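# Lift a plastic card off a box and hold it

## Task

Pick the plastic card up from the box and keep it motionless above the table, held from two opposite sides, with every part of the card raised by at least three finger-widths above where it rested on the box. While the card is in the air, never press it edge to edge hard enough that a real card would bend, because that fails the task immediately. When the scene is ended, no hand motor may show moving in hand_stopped_by, or the task fails.

## Robot and tools

Robot: one six-joint arm carrying a five-finger right hand, with a wrist force-torque sensor. Cameras: cam_head_left, cam_head_right, cam_high, cam_low, cam_wrist, each 504x504. The table must keep everything on it, the card included.

Frames. The scene frame has its origin on the table top directly below the arm base, +z up, and +y to the left when looking along +x. The state line reports the hand point in that frame: end_effector_position in metres and end_effector_quat_wxyz, plus velocities in m/s and rad/s. The hand point rides with the palm, 0.05 m in front of it, where the index pad meets the thumb tip in a pinch. Its own axes: +z runs along straightened fingers, +y points out of the palm, +x crosses the palm away from the thumb. Straight fingers extend 0.06 to 0.07 m past the point along +z. A wrist bracket on the little-finger side projects 0.03 m beyond the point along +y and 0.11 m across the palm, and it can strike things.

The row. Every motion uses a row of 14 numbers, each in [-1, 1], in this order: dx, dy, dz, rx, ry, rz, little, ring, middle, index, thumb_bend, thumb_turn, force_limit, speed. The first six are an offset, not a pose: a displacement in the hand point's own axes, counted from the hand point pose shown in the most recent result (before any result shows it, or for a later call in the same reply, from where the robot is when the action begins). 1.0 equals 0.6 m for dx, dy, dz or 180 degrees for the rotation vector rx, ry, rz. All-zero offsets are not a pause; they pull the hand back to that reference pose. Each command is clipped per step to within 100 mm and 16 degrees of the measured pose, so far targets may need several calls; read the new pose before sending the remainder.

Finger numbers are targets, not offsets: for little, ring, middle, index, +1 is straight and -1 curled into the palm; thumb_bend +1 straight, -1 fully bent; thumb_turn +1 beside the palm, -1 across in front of it. A pinch is roughly index -0.22, thumb_bend -0.75, thumb_turn -0.57. force_limit maps -1..+1 to about 0..10 N of fingertip load at which a closing motor halts (0..15 N for the two thumb motors); it never halts opening. speed maps -1..+1 to near zero..full speed (full travel in 0.6 s). For a gentle grip close at speed -0.9 or lower, since fast fingers overshoot the limit. A motor only starts when its target changes by 0.01 or more; it then runs until it arrives or reaches force_limit and locks. Resending the same numbers keeps a grip. To loosen, send a target more open than hand_measured.

Tools.
execute_actions: argument actions is a list with zero or one item. Empty list: just read the state. {"rows": [[14 numbers], ...], "steps": n}: up to 15 rows and up to 15 steps of 1/30 s; row k is used on step k, the last row repeats, and every row counts from the same reference pose. {"steps": n} alone waits up to 300 steps counted from the previous result, reply time included. Optional pictures true/false.
move: target is one 14-number row as above; the hand point travels in a straight line toward that offset pose over 0.5 to 10 s. speed is m/s, 0.002 to 0.5 (default 0.25; turning up to twice that in rad/s). stop_force, 9 to 40 N, ends the path when the wrist senses that much extra push against the motion, then backs off two steps; use it only on non-turning moves, very slowly, and omit it when leaving a surface. The path ignores obstacles and the arm is stiff, so aiming past a firm contact can trigger a fault stop.
wait: seconds, 0 to 10; nothing new is sent.
zoom_image: camera name and region [x0, y0, x1, y1] in pixels, at most 504 by 504.
show_instructions: shows the reference image(s).
finished_scene: scene number; ends and grades the scene, irreversible.

Results. Besides the pose, results give joint positions and torques, Wrist force and Wrist torque along the hand point axes (noisy, offsets up to ~4 N, saturation ~50 N), and hand_measured, hand_stopped_by (moving, target, force, stalled, fault), hand_load_n (positive when pushed open), hand_force_limit, hand_speed, each six values in motor order. A lost grip shows as loads dropping near zero. A move adds a move: line with its ending (done, contact, held, off_target, moving, fault) and limits (paced means the pose was clipped; held means a clearance check blocked steps). "pose unreachable" and HELD mark blocked commands. Hand target shows where the controller is driving.

Avoid: joint torque or any outside force of 150 N causes a 10 s stop; motors held under load heat up and overheat stops the arm (MOTOR HOT warns from 70 °C). Do not drop, slam or shove things, and grip the card across its faces or corners gently rather than squeezing its opposite edges. Before finishing, make sure the card is still, raised enough, and every hand motor reads something other than moving.

Each tool is called after "Request:" as name([rows], argument=value, ...), one row to a line, values as JSON.

Reference images:

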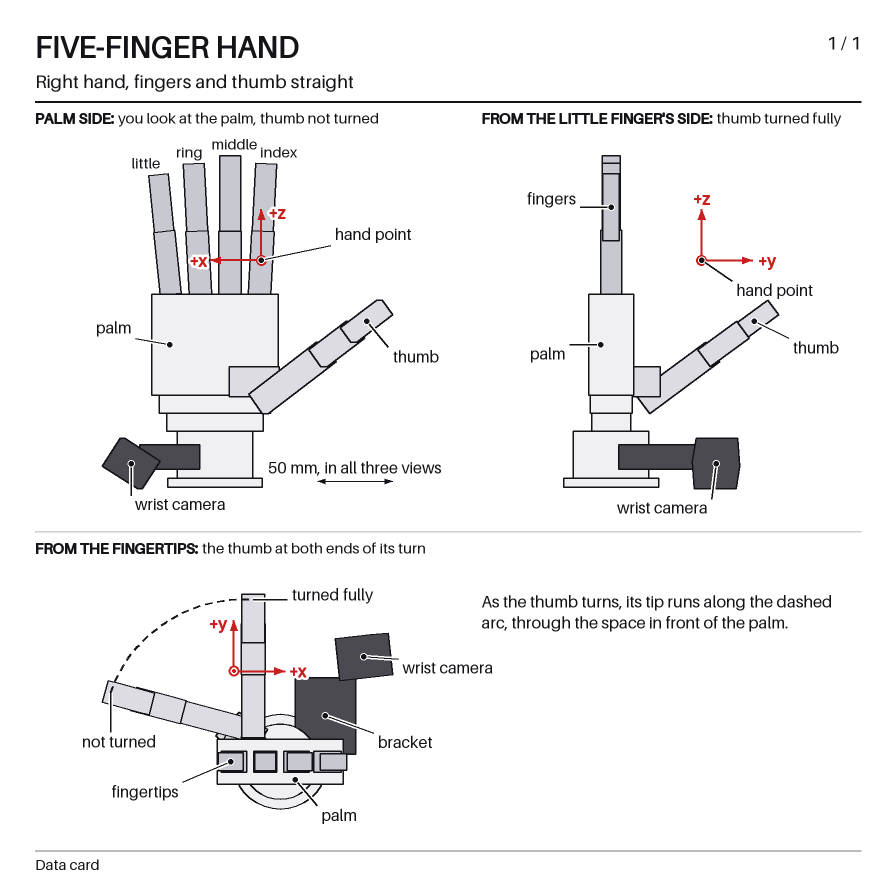

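## Session

Request:
execute_actions(actions=[])

Scene clock: 0.00 s of 6000.00 s.
end_effector_position=(+0.3577, +0.1516, +0.2441) hand_measured=(+1.000, +1.000, +1.000, +1.000, +1.000, +1.000) hand_load_n=(+0.0, +0.0, +0.0, +0.0, +0.0, +0.0) hand_stopped_by=(target, target, target, target, target, target) hand_force_limit=0.00 hand_speed=-0.80 end_effector_quat_wxyz=(-0.568, +0.326, +0.675, -0.339) end_effector_velocity=(+0.000, -0.001, -0.000) end_effector_angular_velocity=(-0.001, -0.000, +0.001)
Joint positions: [ 0.138 -0.859  1.459  2.352  1.611 -0.602]
Joint velocities: [-0.001  0.    -0.    -0.     0.002  0.   ]
Joint torques (N m, as the arm reports them, + toward a larger angle): no reading
Motor temperatures (°C, as the motors report them): [26 27 24 34 32 31]
Wrist force (N, on the end effector, along its own x y z axes, offset not removed): no reading
Wrist torque (N m, same axes, about the end effector's origin, offset not removed): no reading
Hand target: +0.358, +0.152, +0.244; -0.568, +0.326, +0.675, -0.339

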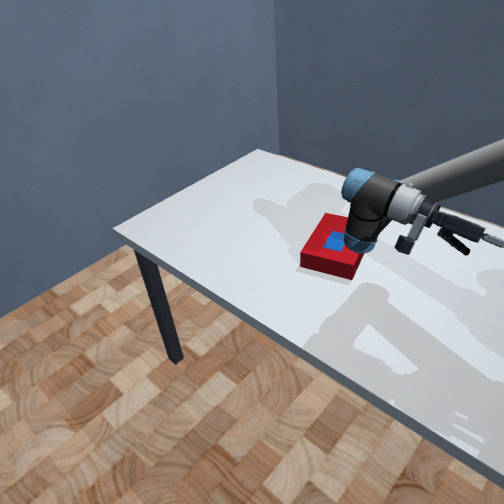

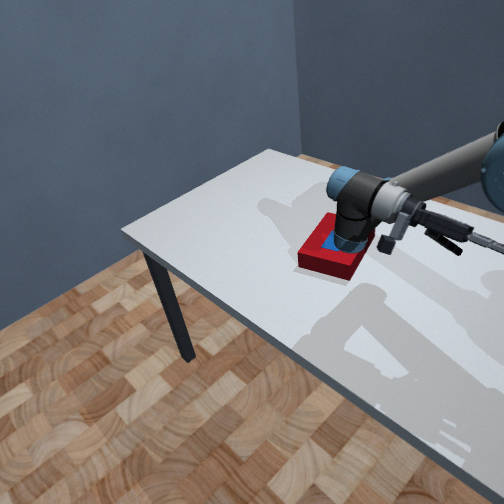

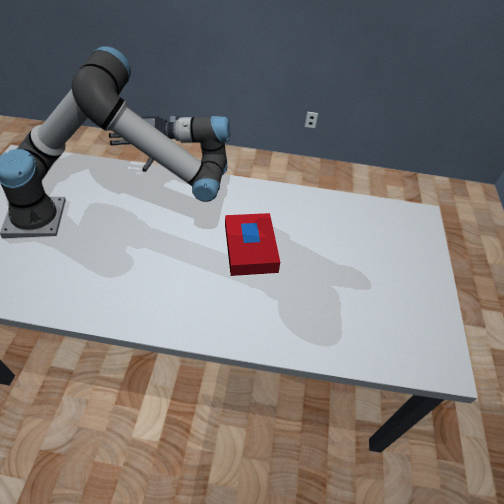

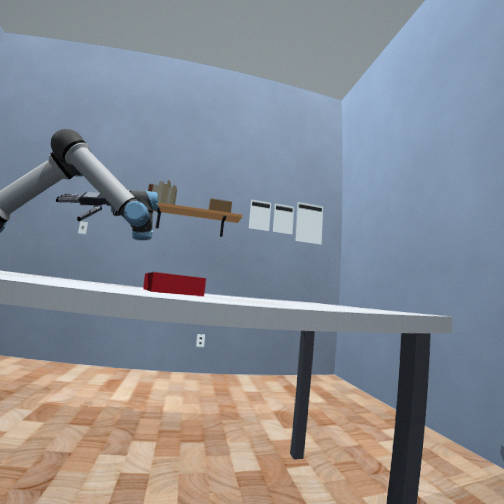

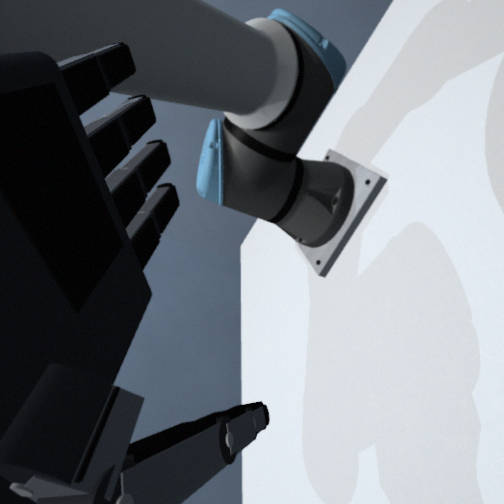

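Request:
zoom_image(camera="cam_high", region=[200, 190, 300, 290])

Request:
zoom_image(camera="cam_low", region=[120, 240, 220, 320])

Request:
zoom_image(camera="cam_head_left", region=[280, 190, 380, 290])

Region (200, 190, 300, 290) of cam_high's 504x504 image, scaled by 5.040, with more detail than that image has.

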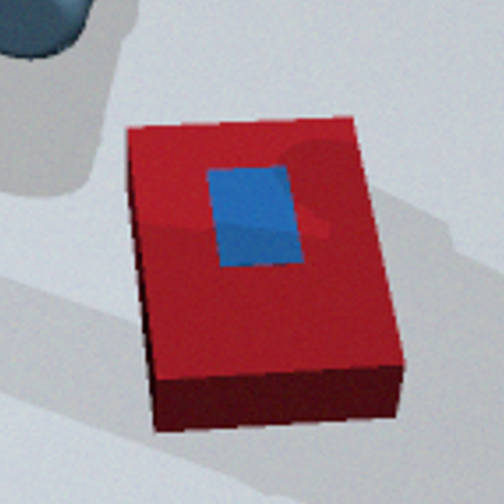

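Region (120, 240, 220, 320) of cam_low's 504x504 image, scaled by 5.040, with more detail than that image has; it fills the top 403 rows of this view, and the rest is white.

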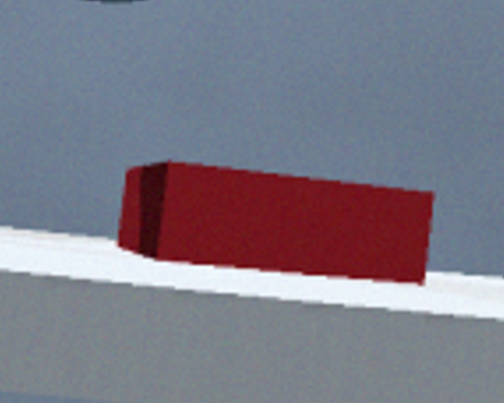

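Region (280, 190, 380, 290) of cam_head_left's 504x504 image, scaled by 5.040, with more detail than that image has.

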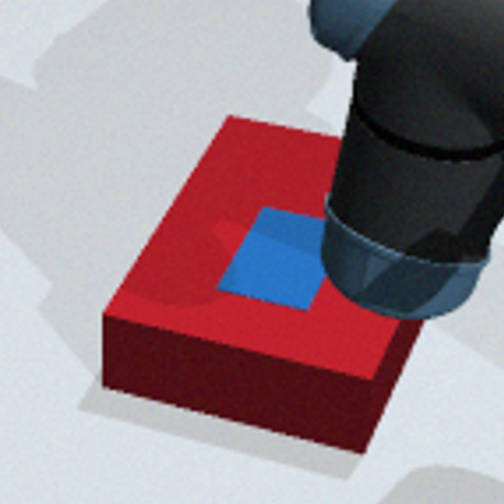

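Request:
move(target=[0.234,0.161,-0.147,-0.1415,0.206,0,-1,-1,1,1,1,1,0,0], speed=0.3)

Request:
move(target=[0.234,0.161,-0.147,-0.1415,0.206,0,-1,-1,1,1,1,1,0,0], speed=0.3)

Scene clock: 45.70 s of 6000.00 s.
end_effector_position=(+0.4301, +0.3288, +0.2520) hand_measured=(-1.000, -1.000, +1.000, +1.000, +1.000, +1.000) hand_load_n=(+0.0, +0.0, +0.0, +0.0, +0.0, +0.0) hand_stopped_by=(target, target, target, target, target, target) hand_force_limit=0.00 hand_speed=0.00 end_effector_quat_wxyz=(+0.668, -0.531, -0.518, +0.065) end_effector_velocity=(+0.000, +0.002, -0.000) end_effector_angular_velocity=(+0.000, +0.001, -0.006)
Joint positions: [ 0.132 -0.845  1.43   2.371  0.833 -0.605]
Joint velocities: [ 0.002  0.     0.002 -0.001 -0.008  0.001]
Joint torques (N m, as the arm reports them, + toward a larger angle): [ 10.66 -52.58  -1.16  -0.26  -1.55   1.76]
Motor temperatures (°C, as the motors report them): [26 27 24 34 32 31]
Wrist force (N, on the end effector, along its own x y z axes, offset not removed): [-2.6 1.2 0.6]
Wrist torque (N m, same axes, about the end effector's origin, offset not removed): [0.26 0.37 -0.11]
Hand target: +0.430, +0.329, +0.252; +0.668, -0.531, -0.518, +0.064
Off the commanded pose: 0.000 m, 0 deg.
After step 90, 40.77 s passed at rest.
move: done
camera_calibration (this result's frames):
cam_wrist: T_world_to_cam=[[0.369979, 0.365128, -0.854282, -0.0541793], [0.0162006, -0.921927, -0.387024, 0.386767], [-0.928899, 0.129351, -0.347009, 0.570972], [0, 0, 0, 1]] pos_world=[0.544154, 0.302497, 0.301536]

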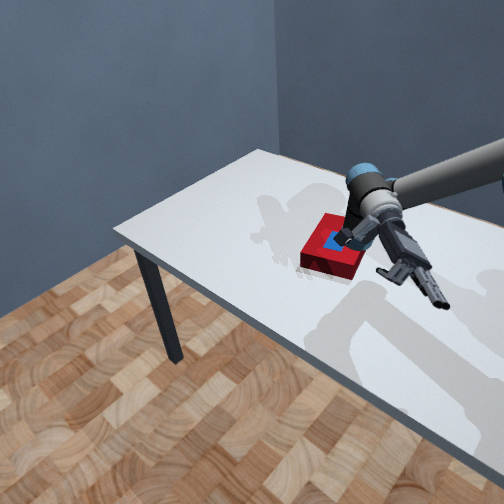

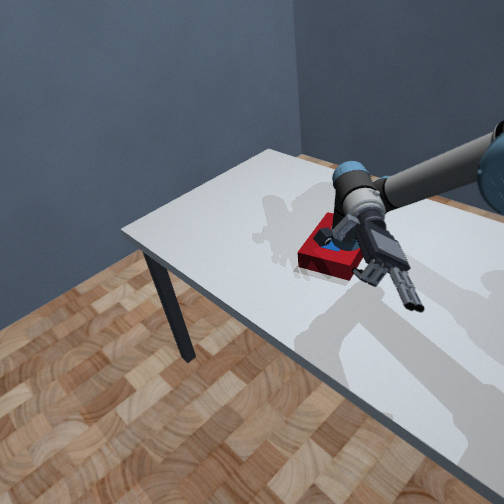

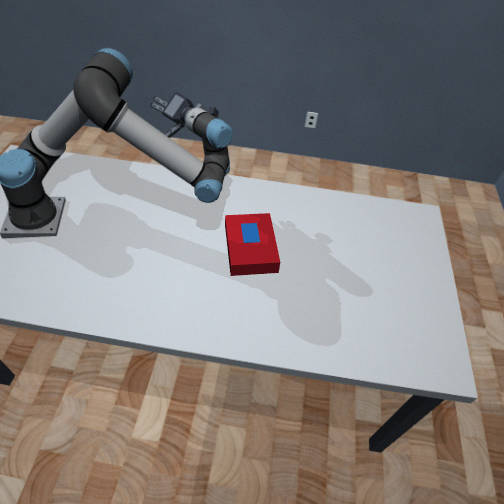

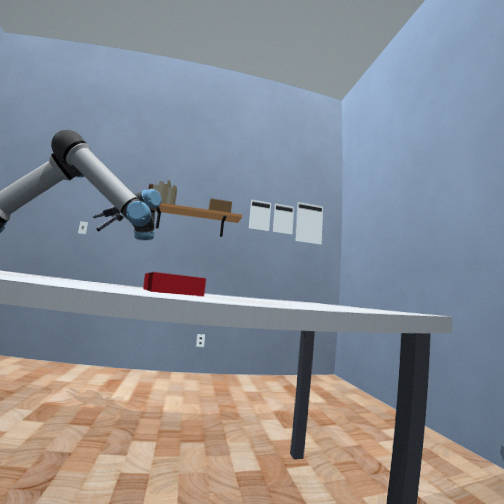

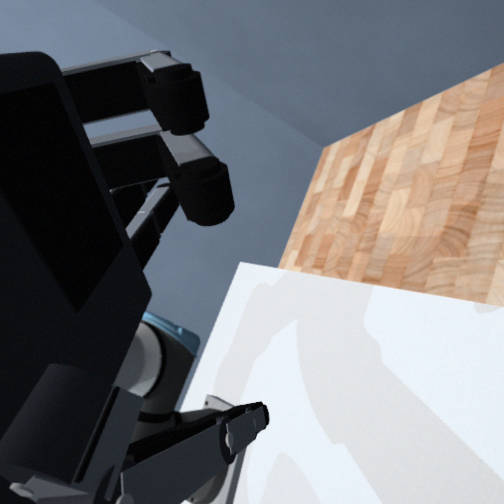

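Scene clock: 47.63 s of 6000.00 s.
end_effector_position=(+0.6055, +0.4028, +0.2735) hand_measured=(-1.000, -1.000, +1.000, +1.000, +1.000, +1.000) hand_load_n=(+0.0, +0.0, +0.0, +0.0, +0.0, +0.0) hand_stopped_by=(target, target, target, target, target, target) hand_force_limit=0.00 hand_speed=0.00 end_effector_quat_wxyz=(+0.665, -0.656, -0.282, -0.219) end_effector_velocity=(+0.002, +0.001, +0.001) end_effector_angular_velocity=(+0.004, -0.002, -0.008)
Joint positions: [ 0.117 -0.855  1.448  2.431  0.064 -0.672]
Joint velocities: [ 0.002 -0.009  0.019  0.043 -0.011 -0.055]
Joint torques (N m, as the arm reports them, + toward a larger angle): [ 10.04 -55.13  -1.63   2.72  -1.15  -2.3 ]
Motor temperatures (°C, as the motors report them): [26 27 24 34 32 31]
Wrist force (N, on the end effector, along its own x y z axes, offset not removed): [-1.5 -1.2 -0.2]
Wrist torque (N m, same axes, about the end effector's origin, offset not removed): [-0.08 0.19 0.01]
Hand target: +0.606, +0.403, +0.274; +0.665, -0.656, -0.282, -0.220
Off the commanded pose: 0.000 m, 0 deg.
move: done
camera_calibration (this result's frames):
cam_wrist: T_world_to_cam=[[0.554307, 0.071979, -0.829194, -0.12811], [-0.618411, -0.631163, -0.46819, 0.749796], [-0.557056, 0.772303, -0.305346, 0.236228], [0, 0, 0, 1]] pos_world=[0.666287, 0.300025, 0.31695]

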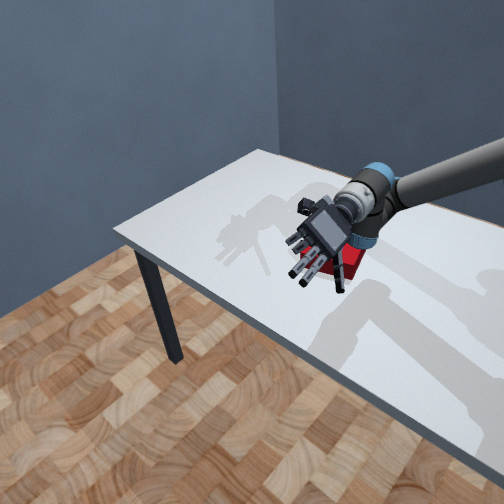

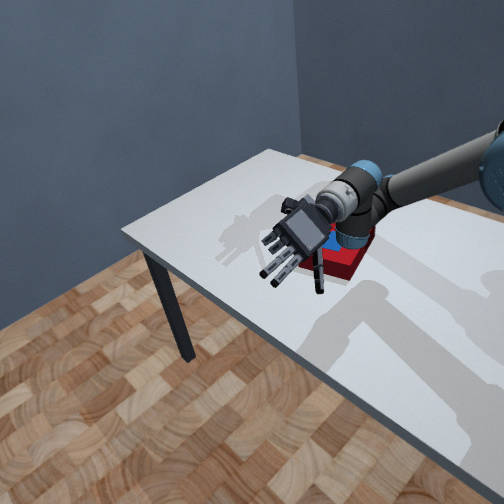

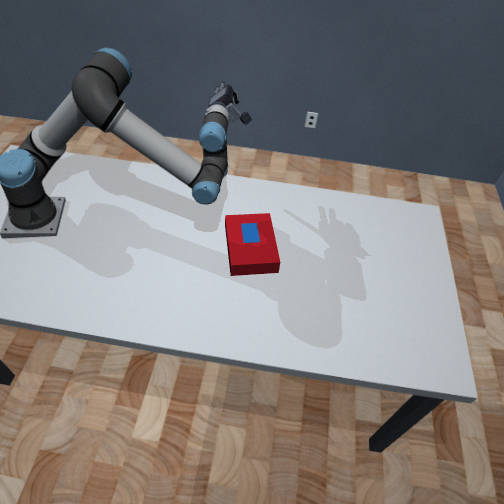

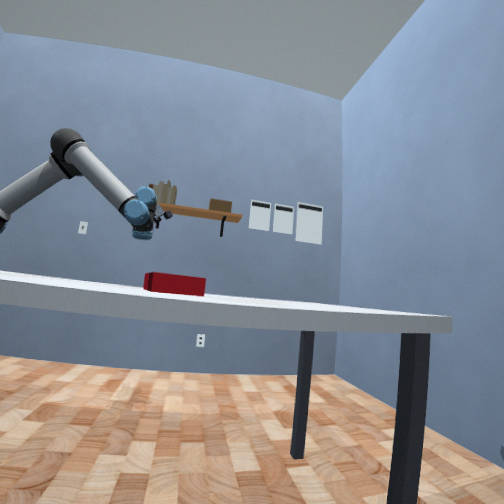

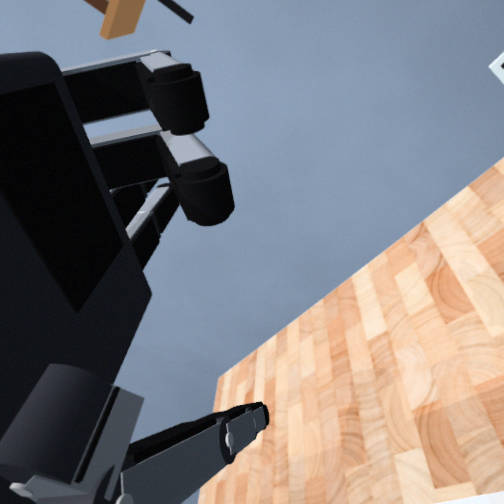

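Request:
move(target=[0.222,0.18,-0.147,-0.157,0.1945,0,-1,-1,1,1,1,1,0,0], speed=0.3)

Scene clock: 51.30 s of 6000.00 s.
end_effector_position=(+0.7836, +0.3303, +0.2828) hand_measured=(-1.000, -1.000, +1.000, +1.000, +1.000, +1.000) hand_load_n=(+0.0, +0.0, +0.0, +0.0, +0.0, +0.0) hand_stopped_by=(target, target, target, target, target, target) hand_force_limit=0.00 hand_speed=0.00 end_effector_quat_wxyz=(-0.542, +0.700, +0.010, +0.465) end_effector_velocity=(+0.003, -0.001, +0.001) end_effector_angular_velocity=(+0.001, +0.000, -0.010)
Joint positions: [ 0.108 -0.859  1.459  2.43  -0.711 -0.677]
Joint velocities: [ 0.001  0.001 -0.005  0.003 -0.011  0.001]
Joint torques (N m, as the arm reports them, + toward a larger angle): [  9.59 -36.46 -31.09   1.44  -1.11  -2.26]
Motor temperatures (°C, as the motors report them): [26 27 24 34 32 31]
Wrist force (N, on the end effector, along its own x y z axes, offset not removed): [-1.7 0.3 0.4]
Wrist torque (N m, same axes, about the end effector's origin, offset not removed): [0.11 0.24 -0.04]
Hand target: +0.784, +0.330, +0.283; -0.541, +0.700, +0.010, +0.466
Off the commanded pose: 0.000 m, 0 deg.
move: done
camera_calibration (this result's frames):
cam_wrist: T_world_to_cam=[[0.46391, -0.315199, -0.827911, -0.01549], [-0.871796, 0.00355989, -0.489856, 0.813586], [0.157349, 0.949019, -0.273138, -0.233018], [0, 0, 0, 1]] pos_world=[0.753132, 0.21336, 0.322069]

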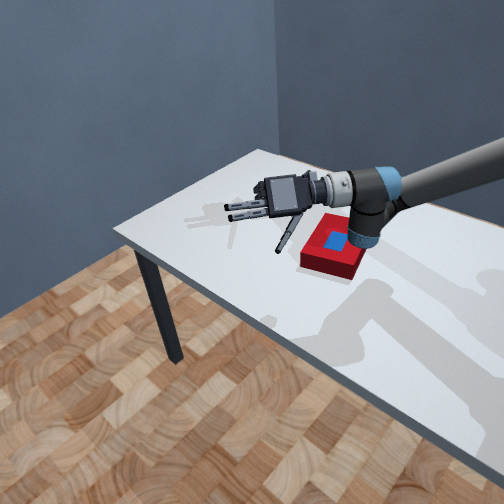

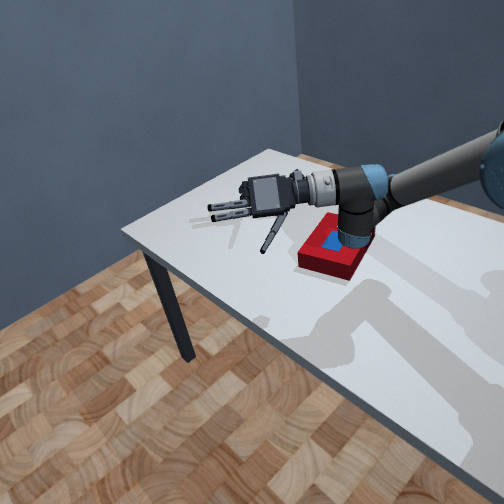

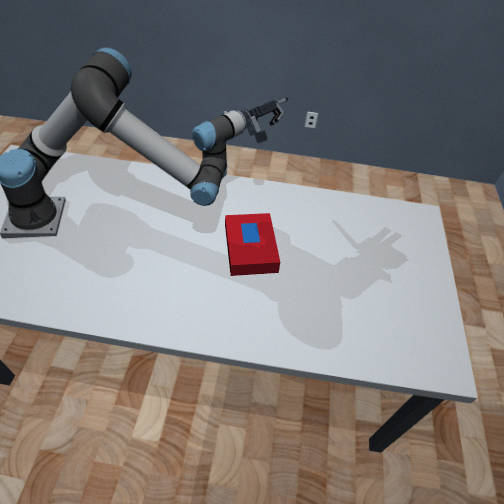

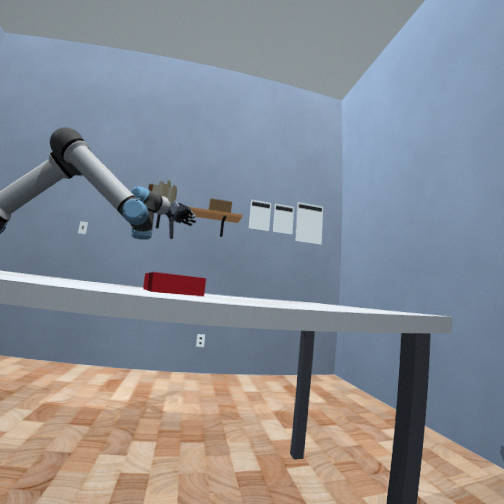

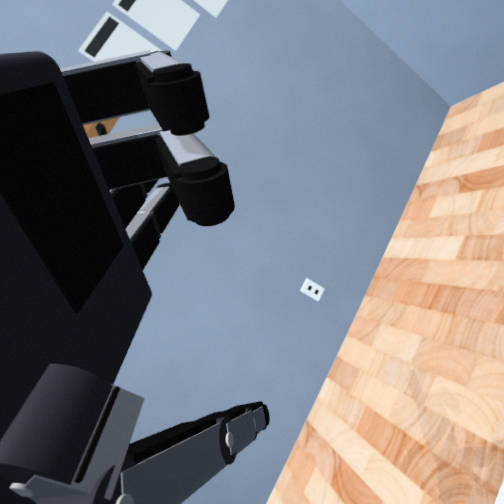

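Request:
move(target=[0.052,0.373,-0.476,-0.1155,-0.3575,0.0842,-1,-1,1,1,1,1,0,0], speed=0.25)

Scene clock: 62.53 s of 6000.00 s.
end_effector_position=(+0.7345, +0.0034, +0.1308) hand_measured=(-1.000, -1.000, +1.000, +1.000, +1.000, +1.000) hand_load_n=(+0.0, +0.0, +0.0, +0.0, +0.0, +0.0) hand_stopped_by=(target, target, target, target, target, target) hand_force_limit=0.00 hand_speed=0.00 end_effector_quat_wxyz=(-0.378, +0.915, +0.127, -0.051) end_effector_velocity=(+0.000, -0.002, -0.000) end_effector_angular_velocity=(-0.002, +0.011, +0.009)
Joint positions: [-0.234 -0.796  0.907  5.072 -0.917 -2.364]
Joint velocities: [-0.     0.014 -0.025  0.025 -0.009 -0.007]
Joint torques (N m, as the arm reports them, + toward a larger angle): [  4.62 -43.86 -33.82   0.87  -0.54  -2.15]
Motor temperatures (°C, as the motors report them): [26 27 24 34 32 31]
Wrist force (N, on the end effector, along its own x y z axes, offset not removed): [-2.2 0.1 0.5]
Wrist torque (N m, same axes, about the end effector's origin, offset not removed): [0.02 0.28 -0.13]
Hand target: +0.735, +0.003, +0.131; -0.378, +0.915, +0.128, -0.052
Off the commanded pose: 0.001 m, 0 deg.
After step 90, 5.20 s passed at rest.
move: done
camera_calibration (this result's frames):
cam_wrist: T_world_to_cam=[[0.0588429, -0.684408, -0.726721, 0.0639828], [-0.698963, -0.548004, 0.459502, 0.448183], [-0.712733, 0.480913, -0.510622, 0.715175], [0, 0, 0, 1]] pos_world=[0.819228, -0.0545403, 0.205741]

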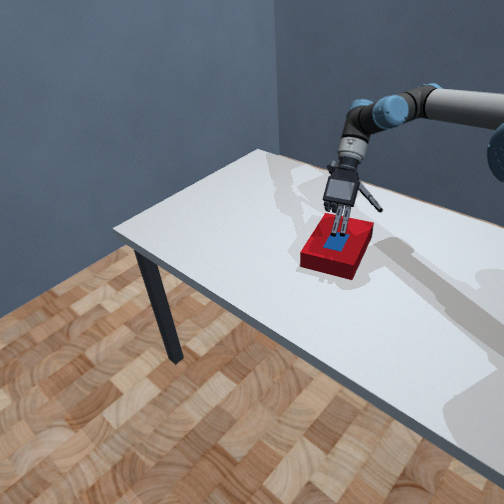

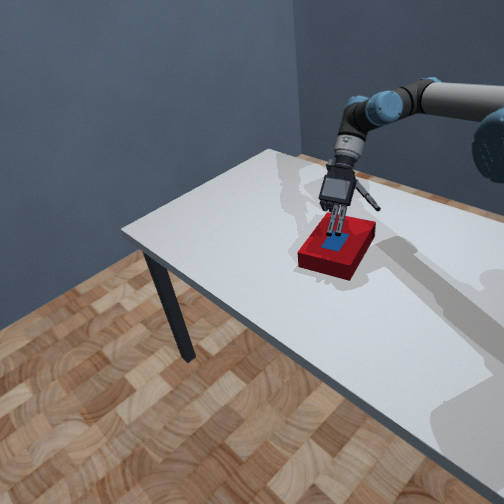

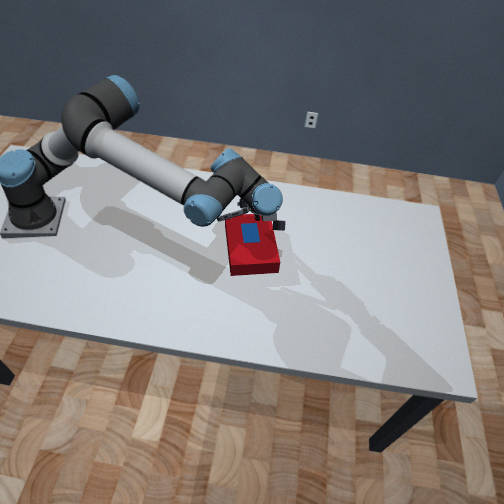

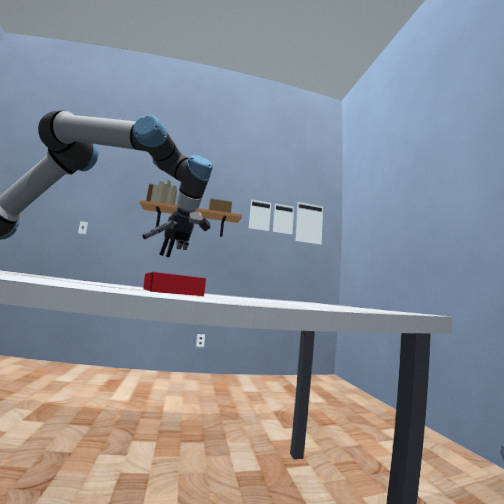

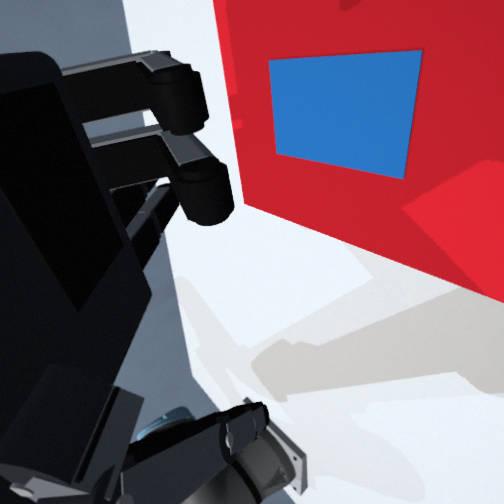

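Request:
move(target=[0.029,0.118,0.007,0,0,0,-1,-1,1,1,1,1,-0.3,-0.9], speed=0.08, stop_force=12)

Request:
move(target=[0,0,0,0,0,0,-1,-1,0.5,0.5,1,1,-0.3,-0.9])

Scene clock: 72.87 s of 6000.00 s.
end_effector_position=(+0.7642, -0.0370, +0.0783) hand_measured=(-1.000, -1.000, +1.000, +1.000, +1.000, +1.000) hand_load_n=(+0.0, +0.0, +0.0, +0.0, +0.0, +0.0) hand_stopped_by=(target, target, target, target, target, target) hand_force_limit=-0.30 hand_speed=-0.90 end_effector_quat_wxyz=(-0.378, +0.915, +0.127, -0.051) end_effector_velocity=(+0.001, -0.002, -0.002) end_effector_angular_velocity=(+0.001, +0.001, -0.001)
Joint positions: [-0.267 -0.648  0.766  5.087 -0.932 -2.4  ]
Joint velocities: [-0.002  0.007 -0.008  0.003  0.    -0.001]
Joint torques (N m, as the arm reports them, + toward a larger angle): [ -9.52 -46.89 -35.13   1.14  -0.6   -2.18]
Motor temperatures (°C, as the motors report them): [26 27 24 34 32 31]
Wrist force (N, on the end effector, along its own x y z axes, offset not removed): [-2.2 -0.8 0.3]
Wrist torque (N m, same axes, about the end effector's origin, offset not removed): [-0.01 0.22 -0.06]
Hand target: +0.764, -0.037, +0.078; -0.378, +0.915, +0.127, -0.051
Off the commanded pose: 0.000 m, 0 deg.
After step 90, 5.93 s passed at rest.
move: done
camera_calibration (this result's frames):
cam_wrist: T_world_to_cam=[[0.0588889, -0.684404, -0.726721, -0.00370617], [-0.699031, -0.547981, 0.459427, 0.471027], [-0.712663, 0.480945, -0.510689, 0.728938], [0, 0, 0, 1]] pos_world=[0.848967, -0.0950022, 0.153165]

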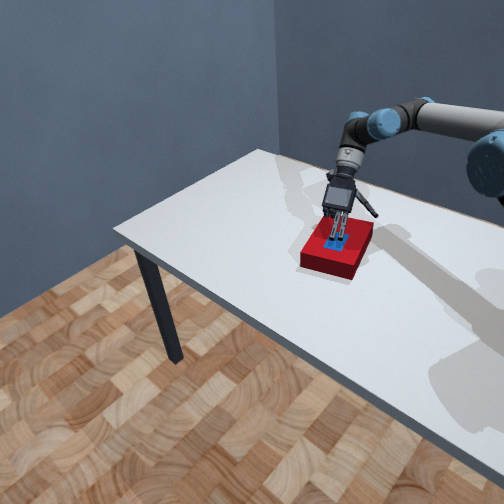

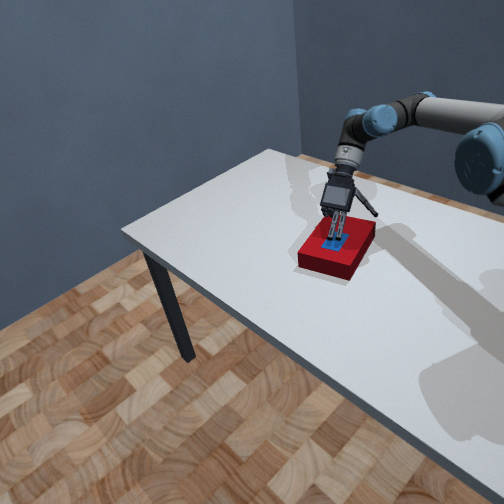

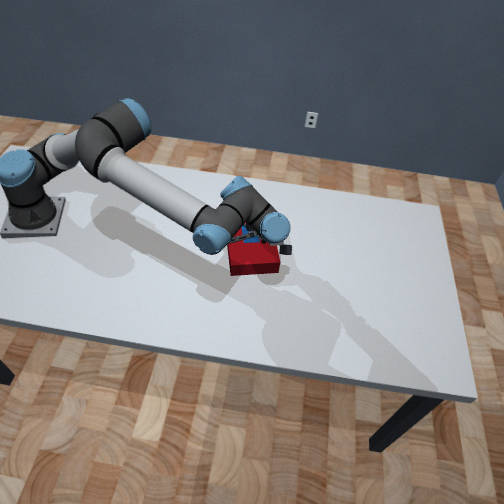

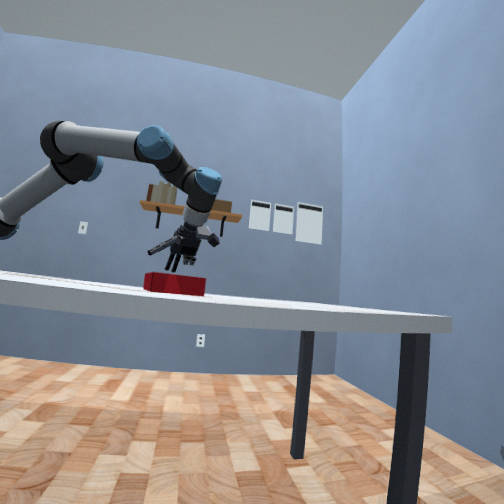

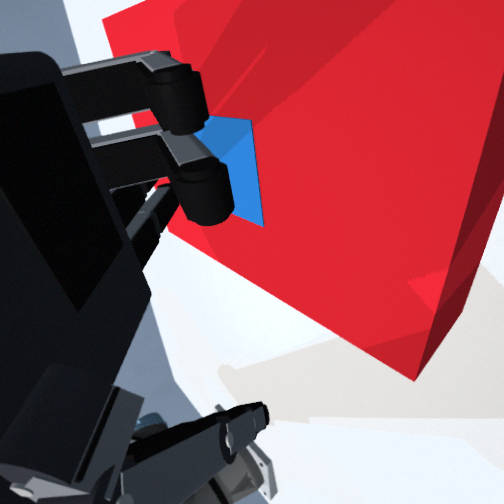

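Scene clock: 75.73 s of 6000.00 s.
end_effector_position=(+0.7642, -0.0370, +0.0783) hand_measured=(-1.000, -1.000, +0.724, +0.562, +1.000, +1.000) hand_load_n=(+0.0, +0.0, +3.0, +3.5, +0.0, +0.0) hand_stopped_by=(target, target, force, force, target, target) hand_force_limit=-0.30 hand_speed=-0.90 end_effector_quat_wxyz=(-0.378, +0.915, +0.127, -0.051) end_effector_velocity=(-0.000, +0.000, -0.000) end_effector_angular_velocity=(-0.000, +0.002, -0.002)
Joint positions: [-0.267 -0.648  0.766  5.087 -0.932 -2.4  ]
Joint velocities: [-0.     0.     0.     0.     0.     0.002]
Joint torques (N m, as the arm reports them, + toward a larger angle): [  7.67 -41.73  -7.24  -3.16   0.05   1.18]
Motor temperatures (°C, as the motors report them): [26 27 24 34 32 31]
Wrist force (N, on the end effector, along its own x y z axes, offset not removed): [-2.2 -8.3 -7.2]
Wrist torque (N m, same axes, about the end effector's origin, offset not removed): [0.99 0.33 -0.12]
Hand target: +0.764, -0.037, +0.078; -0.378, +0.915, +0.127, -0.051
Off the commanded pose: 0.000 m, 0 deg.
move: done
camera_calibration (this result's frames):
cam_wrist: T_world_to_cam=[[0.0589124, -0.684392, -0.72673, -0.00368553], [-0.699096, -0.547955, 0.459359, 0.471065], [-0.712597, 0.480992, -0.510737, 0.728933], [0, 0, 0, 1]] pos_world=[0.848972, -0.0950109, 0.153226]

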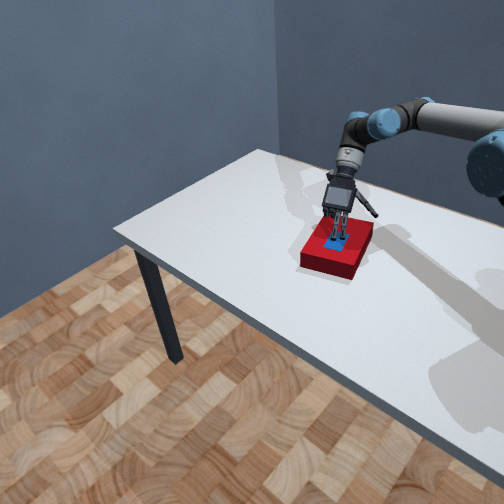

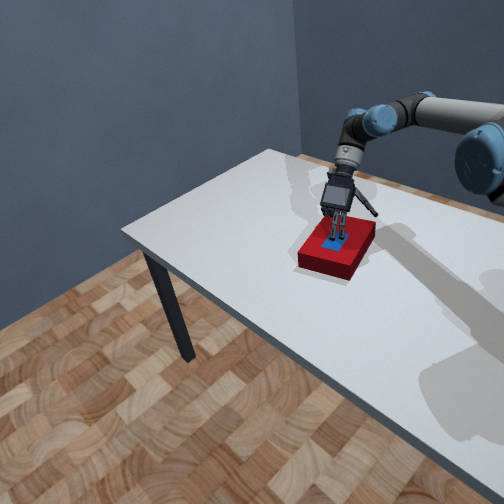

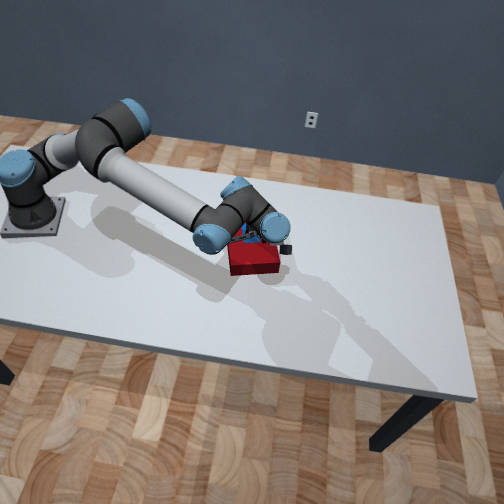

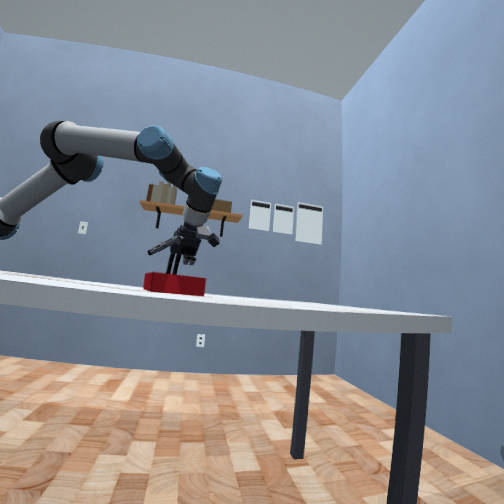

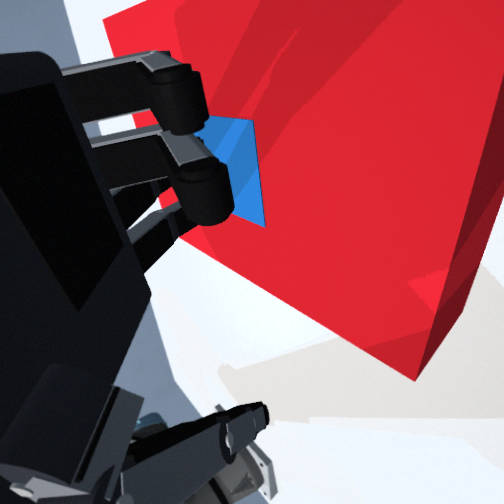

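Request:
move(target=[0,-0.059,0.059,0,0,0,-1,-1,0.5,0.5,1,1,-0.3,-0.9], speed=0.03)

Request:
zoom_image(camera="cam_head_left", region=[280, 190, 380, 290])

Scene clock: 81.00 s of 6000.00 s.
end_effector_position=(+0.7506, +0.0109, +0.0782) hand_measured=(-1.000, -1.000, +0.724, +0.562, +1.000, +1.000) hand_load_n=(+0.0, +0.0, +1.5, +1.0, +0.0, +0.0) hand_stopped_by=(target, target, force, force, target, target) hand_force_limit=-0.30 hand_speed=-0.90 end_effector_quat_wxyz=(-0.378, +0.915, +0.127, -0.051) end_effector_velocity=(-0.001, +0.003, -0.001) end_effector_angular_velocity=(-0.001, -0.001, +0.003)
Joint positions: [-0.216 -0.72   0.907  4.984 -0.909 -2.344]
Joint velocities: [ 0.004 -0.003  0.006 -0.005 -0.001  0.001]
Joint torques (N m, as the arm reports them, + toward a larger angle): [ 11.73 -52.73  -0.88  -3.24   0.49   1.8 ]
Motor temperatures (°C, as the motors report them): [26 27 24 34 32 31]
Wrist force (N, on the end effector, along its own x y z axes, offset not removed): [-1.0 -9.2 -13.6]
Wrist torque (N m, same axes, about the end effector's origin, offset not removed): [0.98 0.25 -0.11]
Hand target: +0.751, +0.011, +0.078; -0.378, +0.915, +0.127, -0.051
Off the commanded pose: 0.000 m, 0 deg.
After step 90, 0.23 s passed at rest.
move: done
camera_calibration (this result's frames):
cam_wrist: T_world_to_cam=[[0.0588878, -0.684418, -0.726708, 0.0297914], [-0.699042, -0.547964, 0.45943, 0.48782], [-0.712651, 0.480945, -0.510706, 0.696171], [0, 0, 0, 1]] pos_world=[0.835379, -0.0471224, 0.153069]

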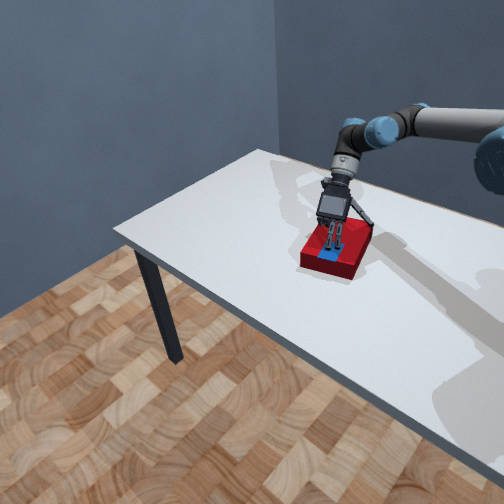

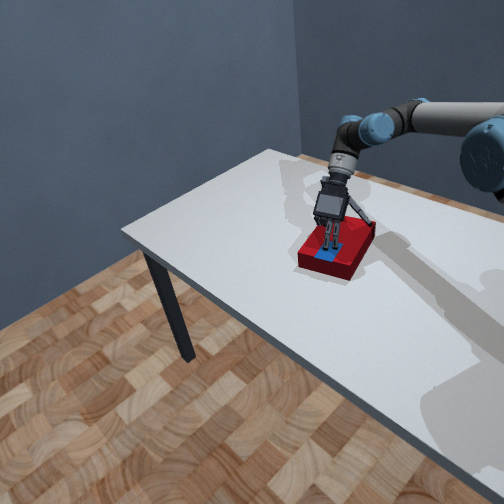

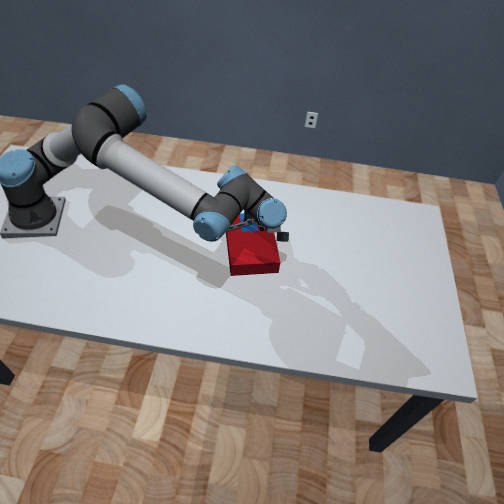

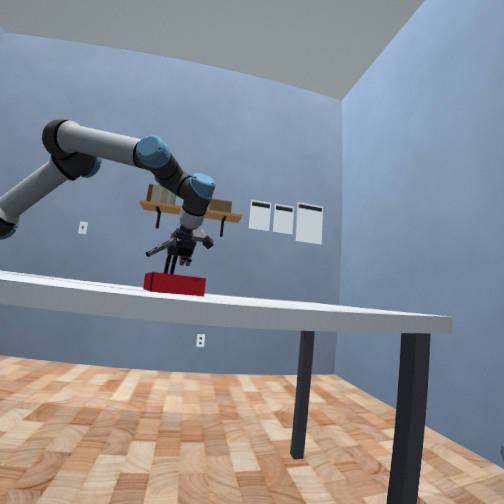

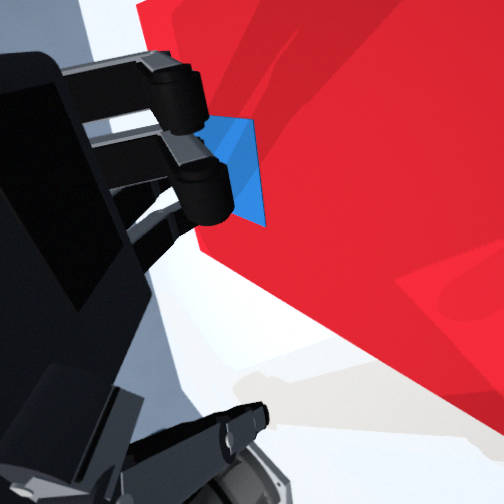

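Region (280, 190, 380, 290) of cam_head_left's 504x504 image, scaled by 5.040, with more detail than that image has.

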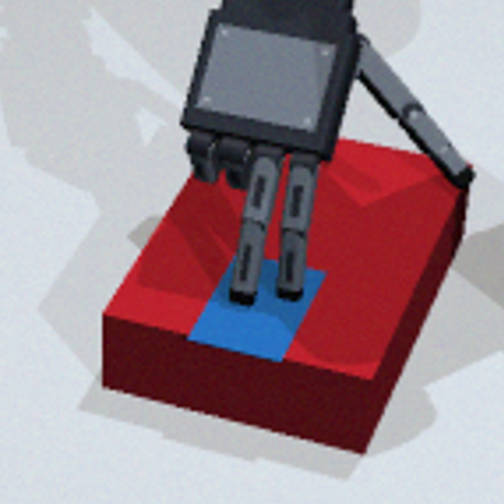

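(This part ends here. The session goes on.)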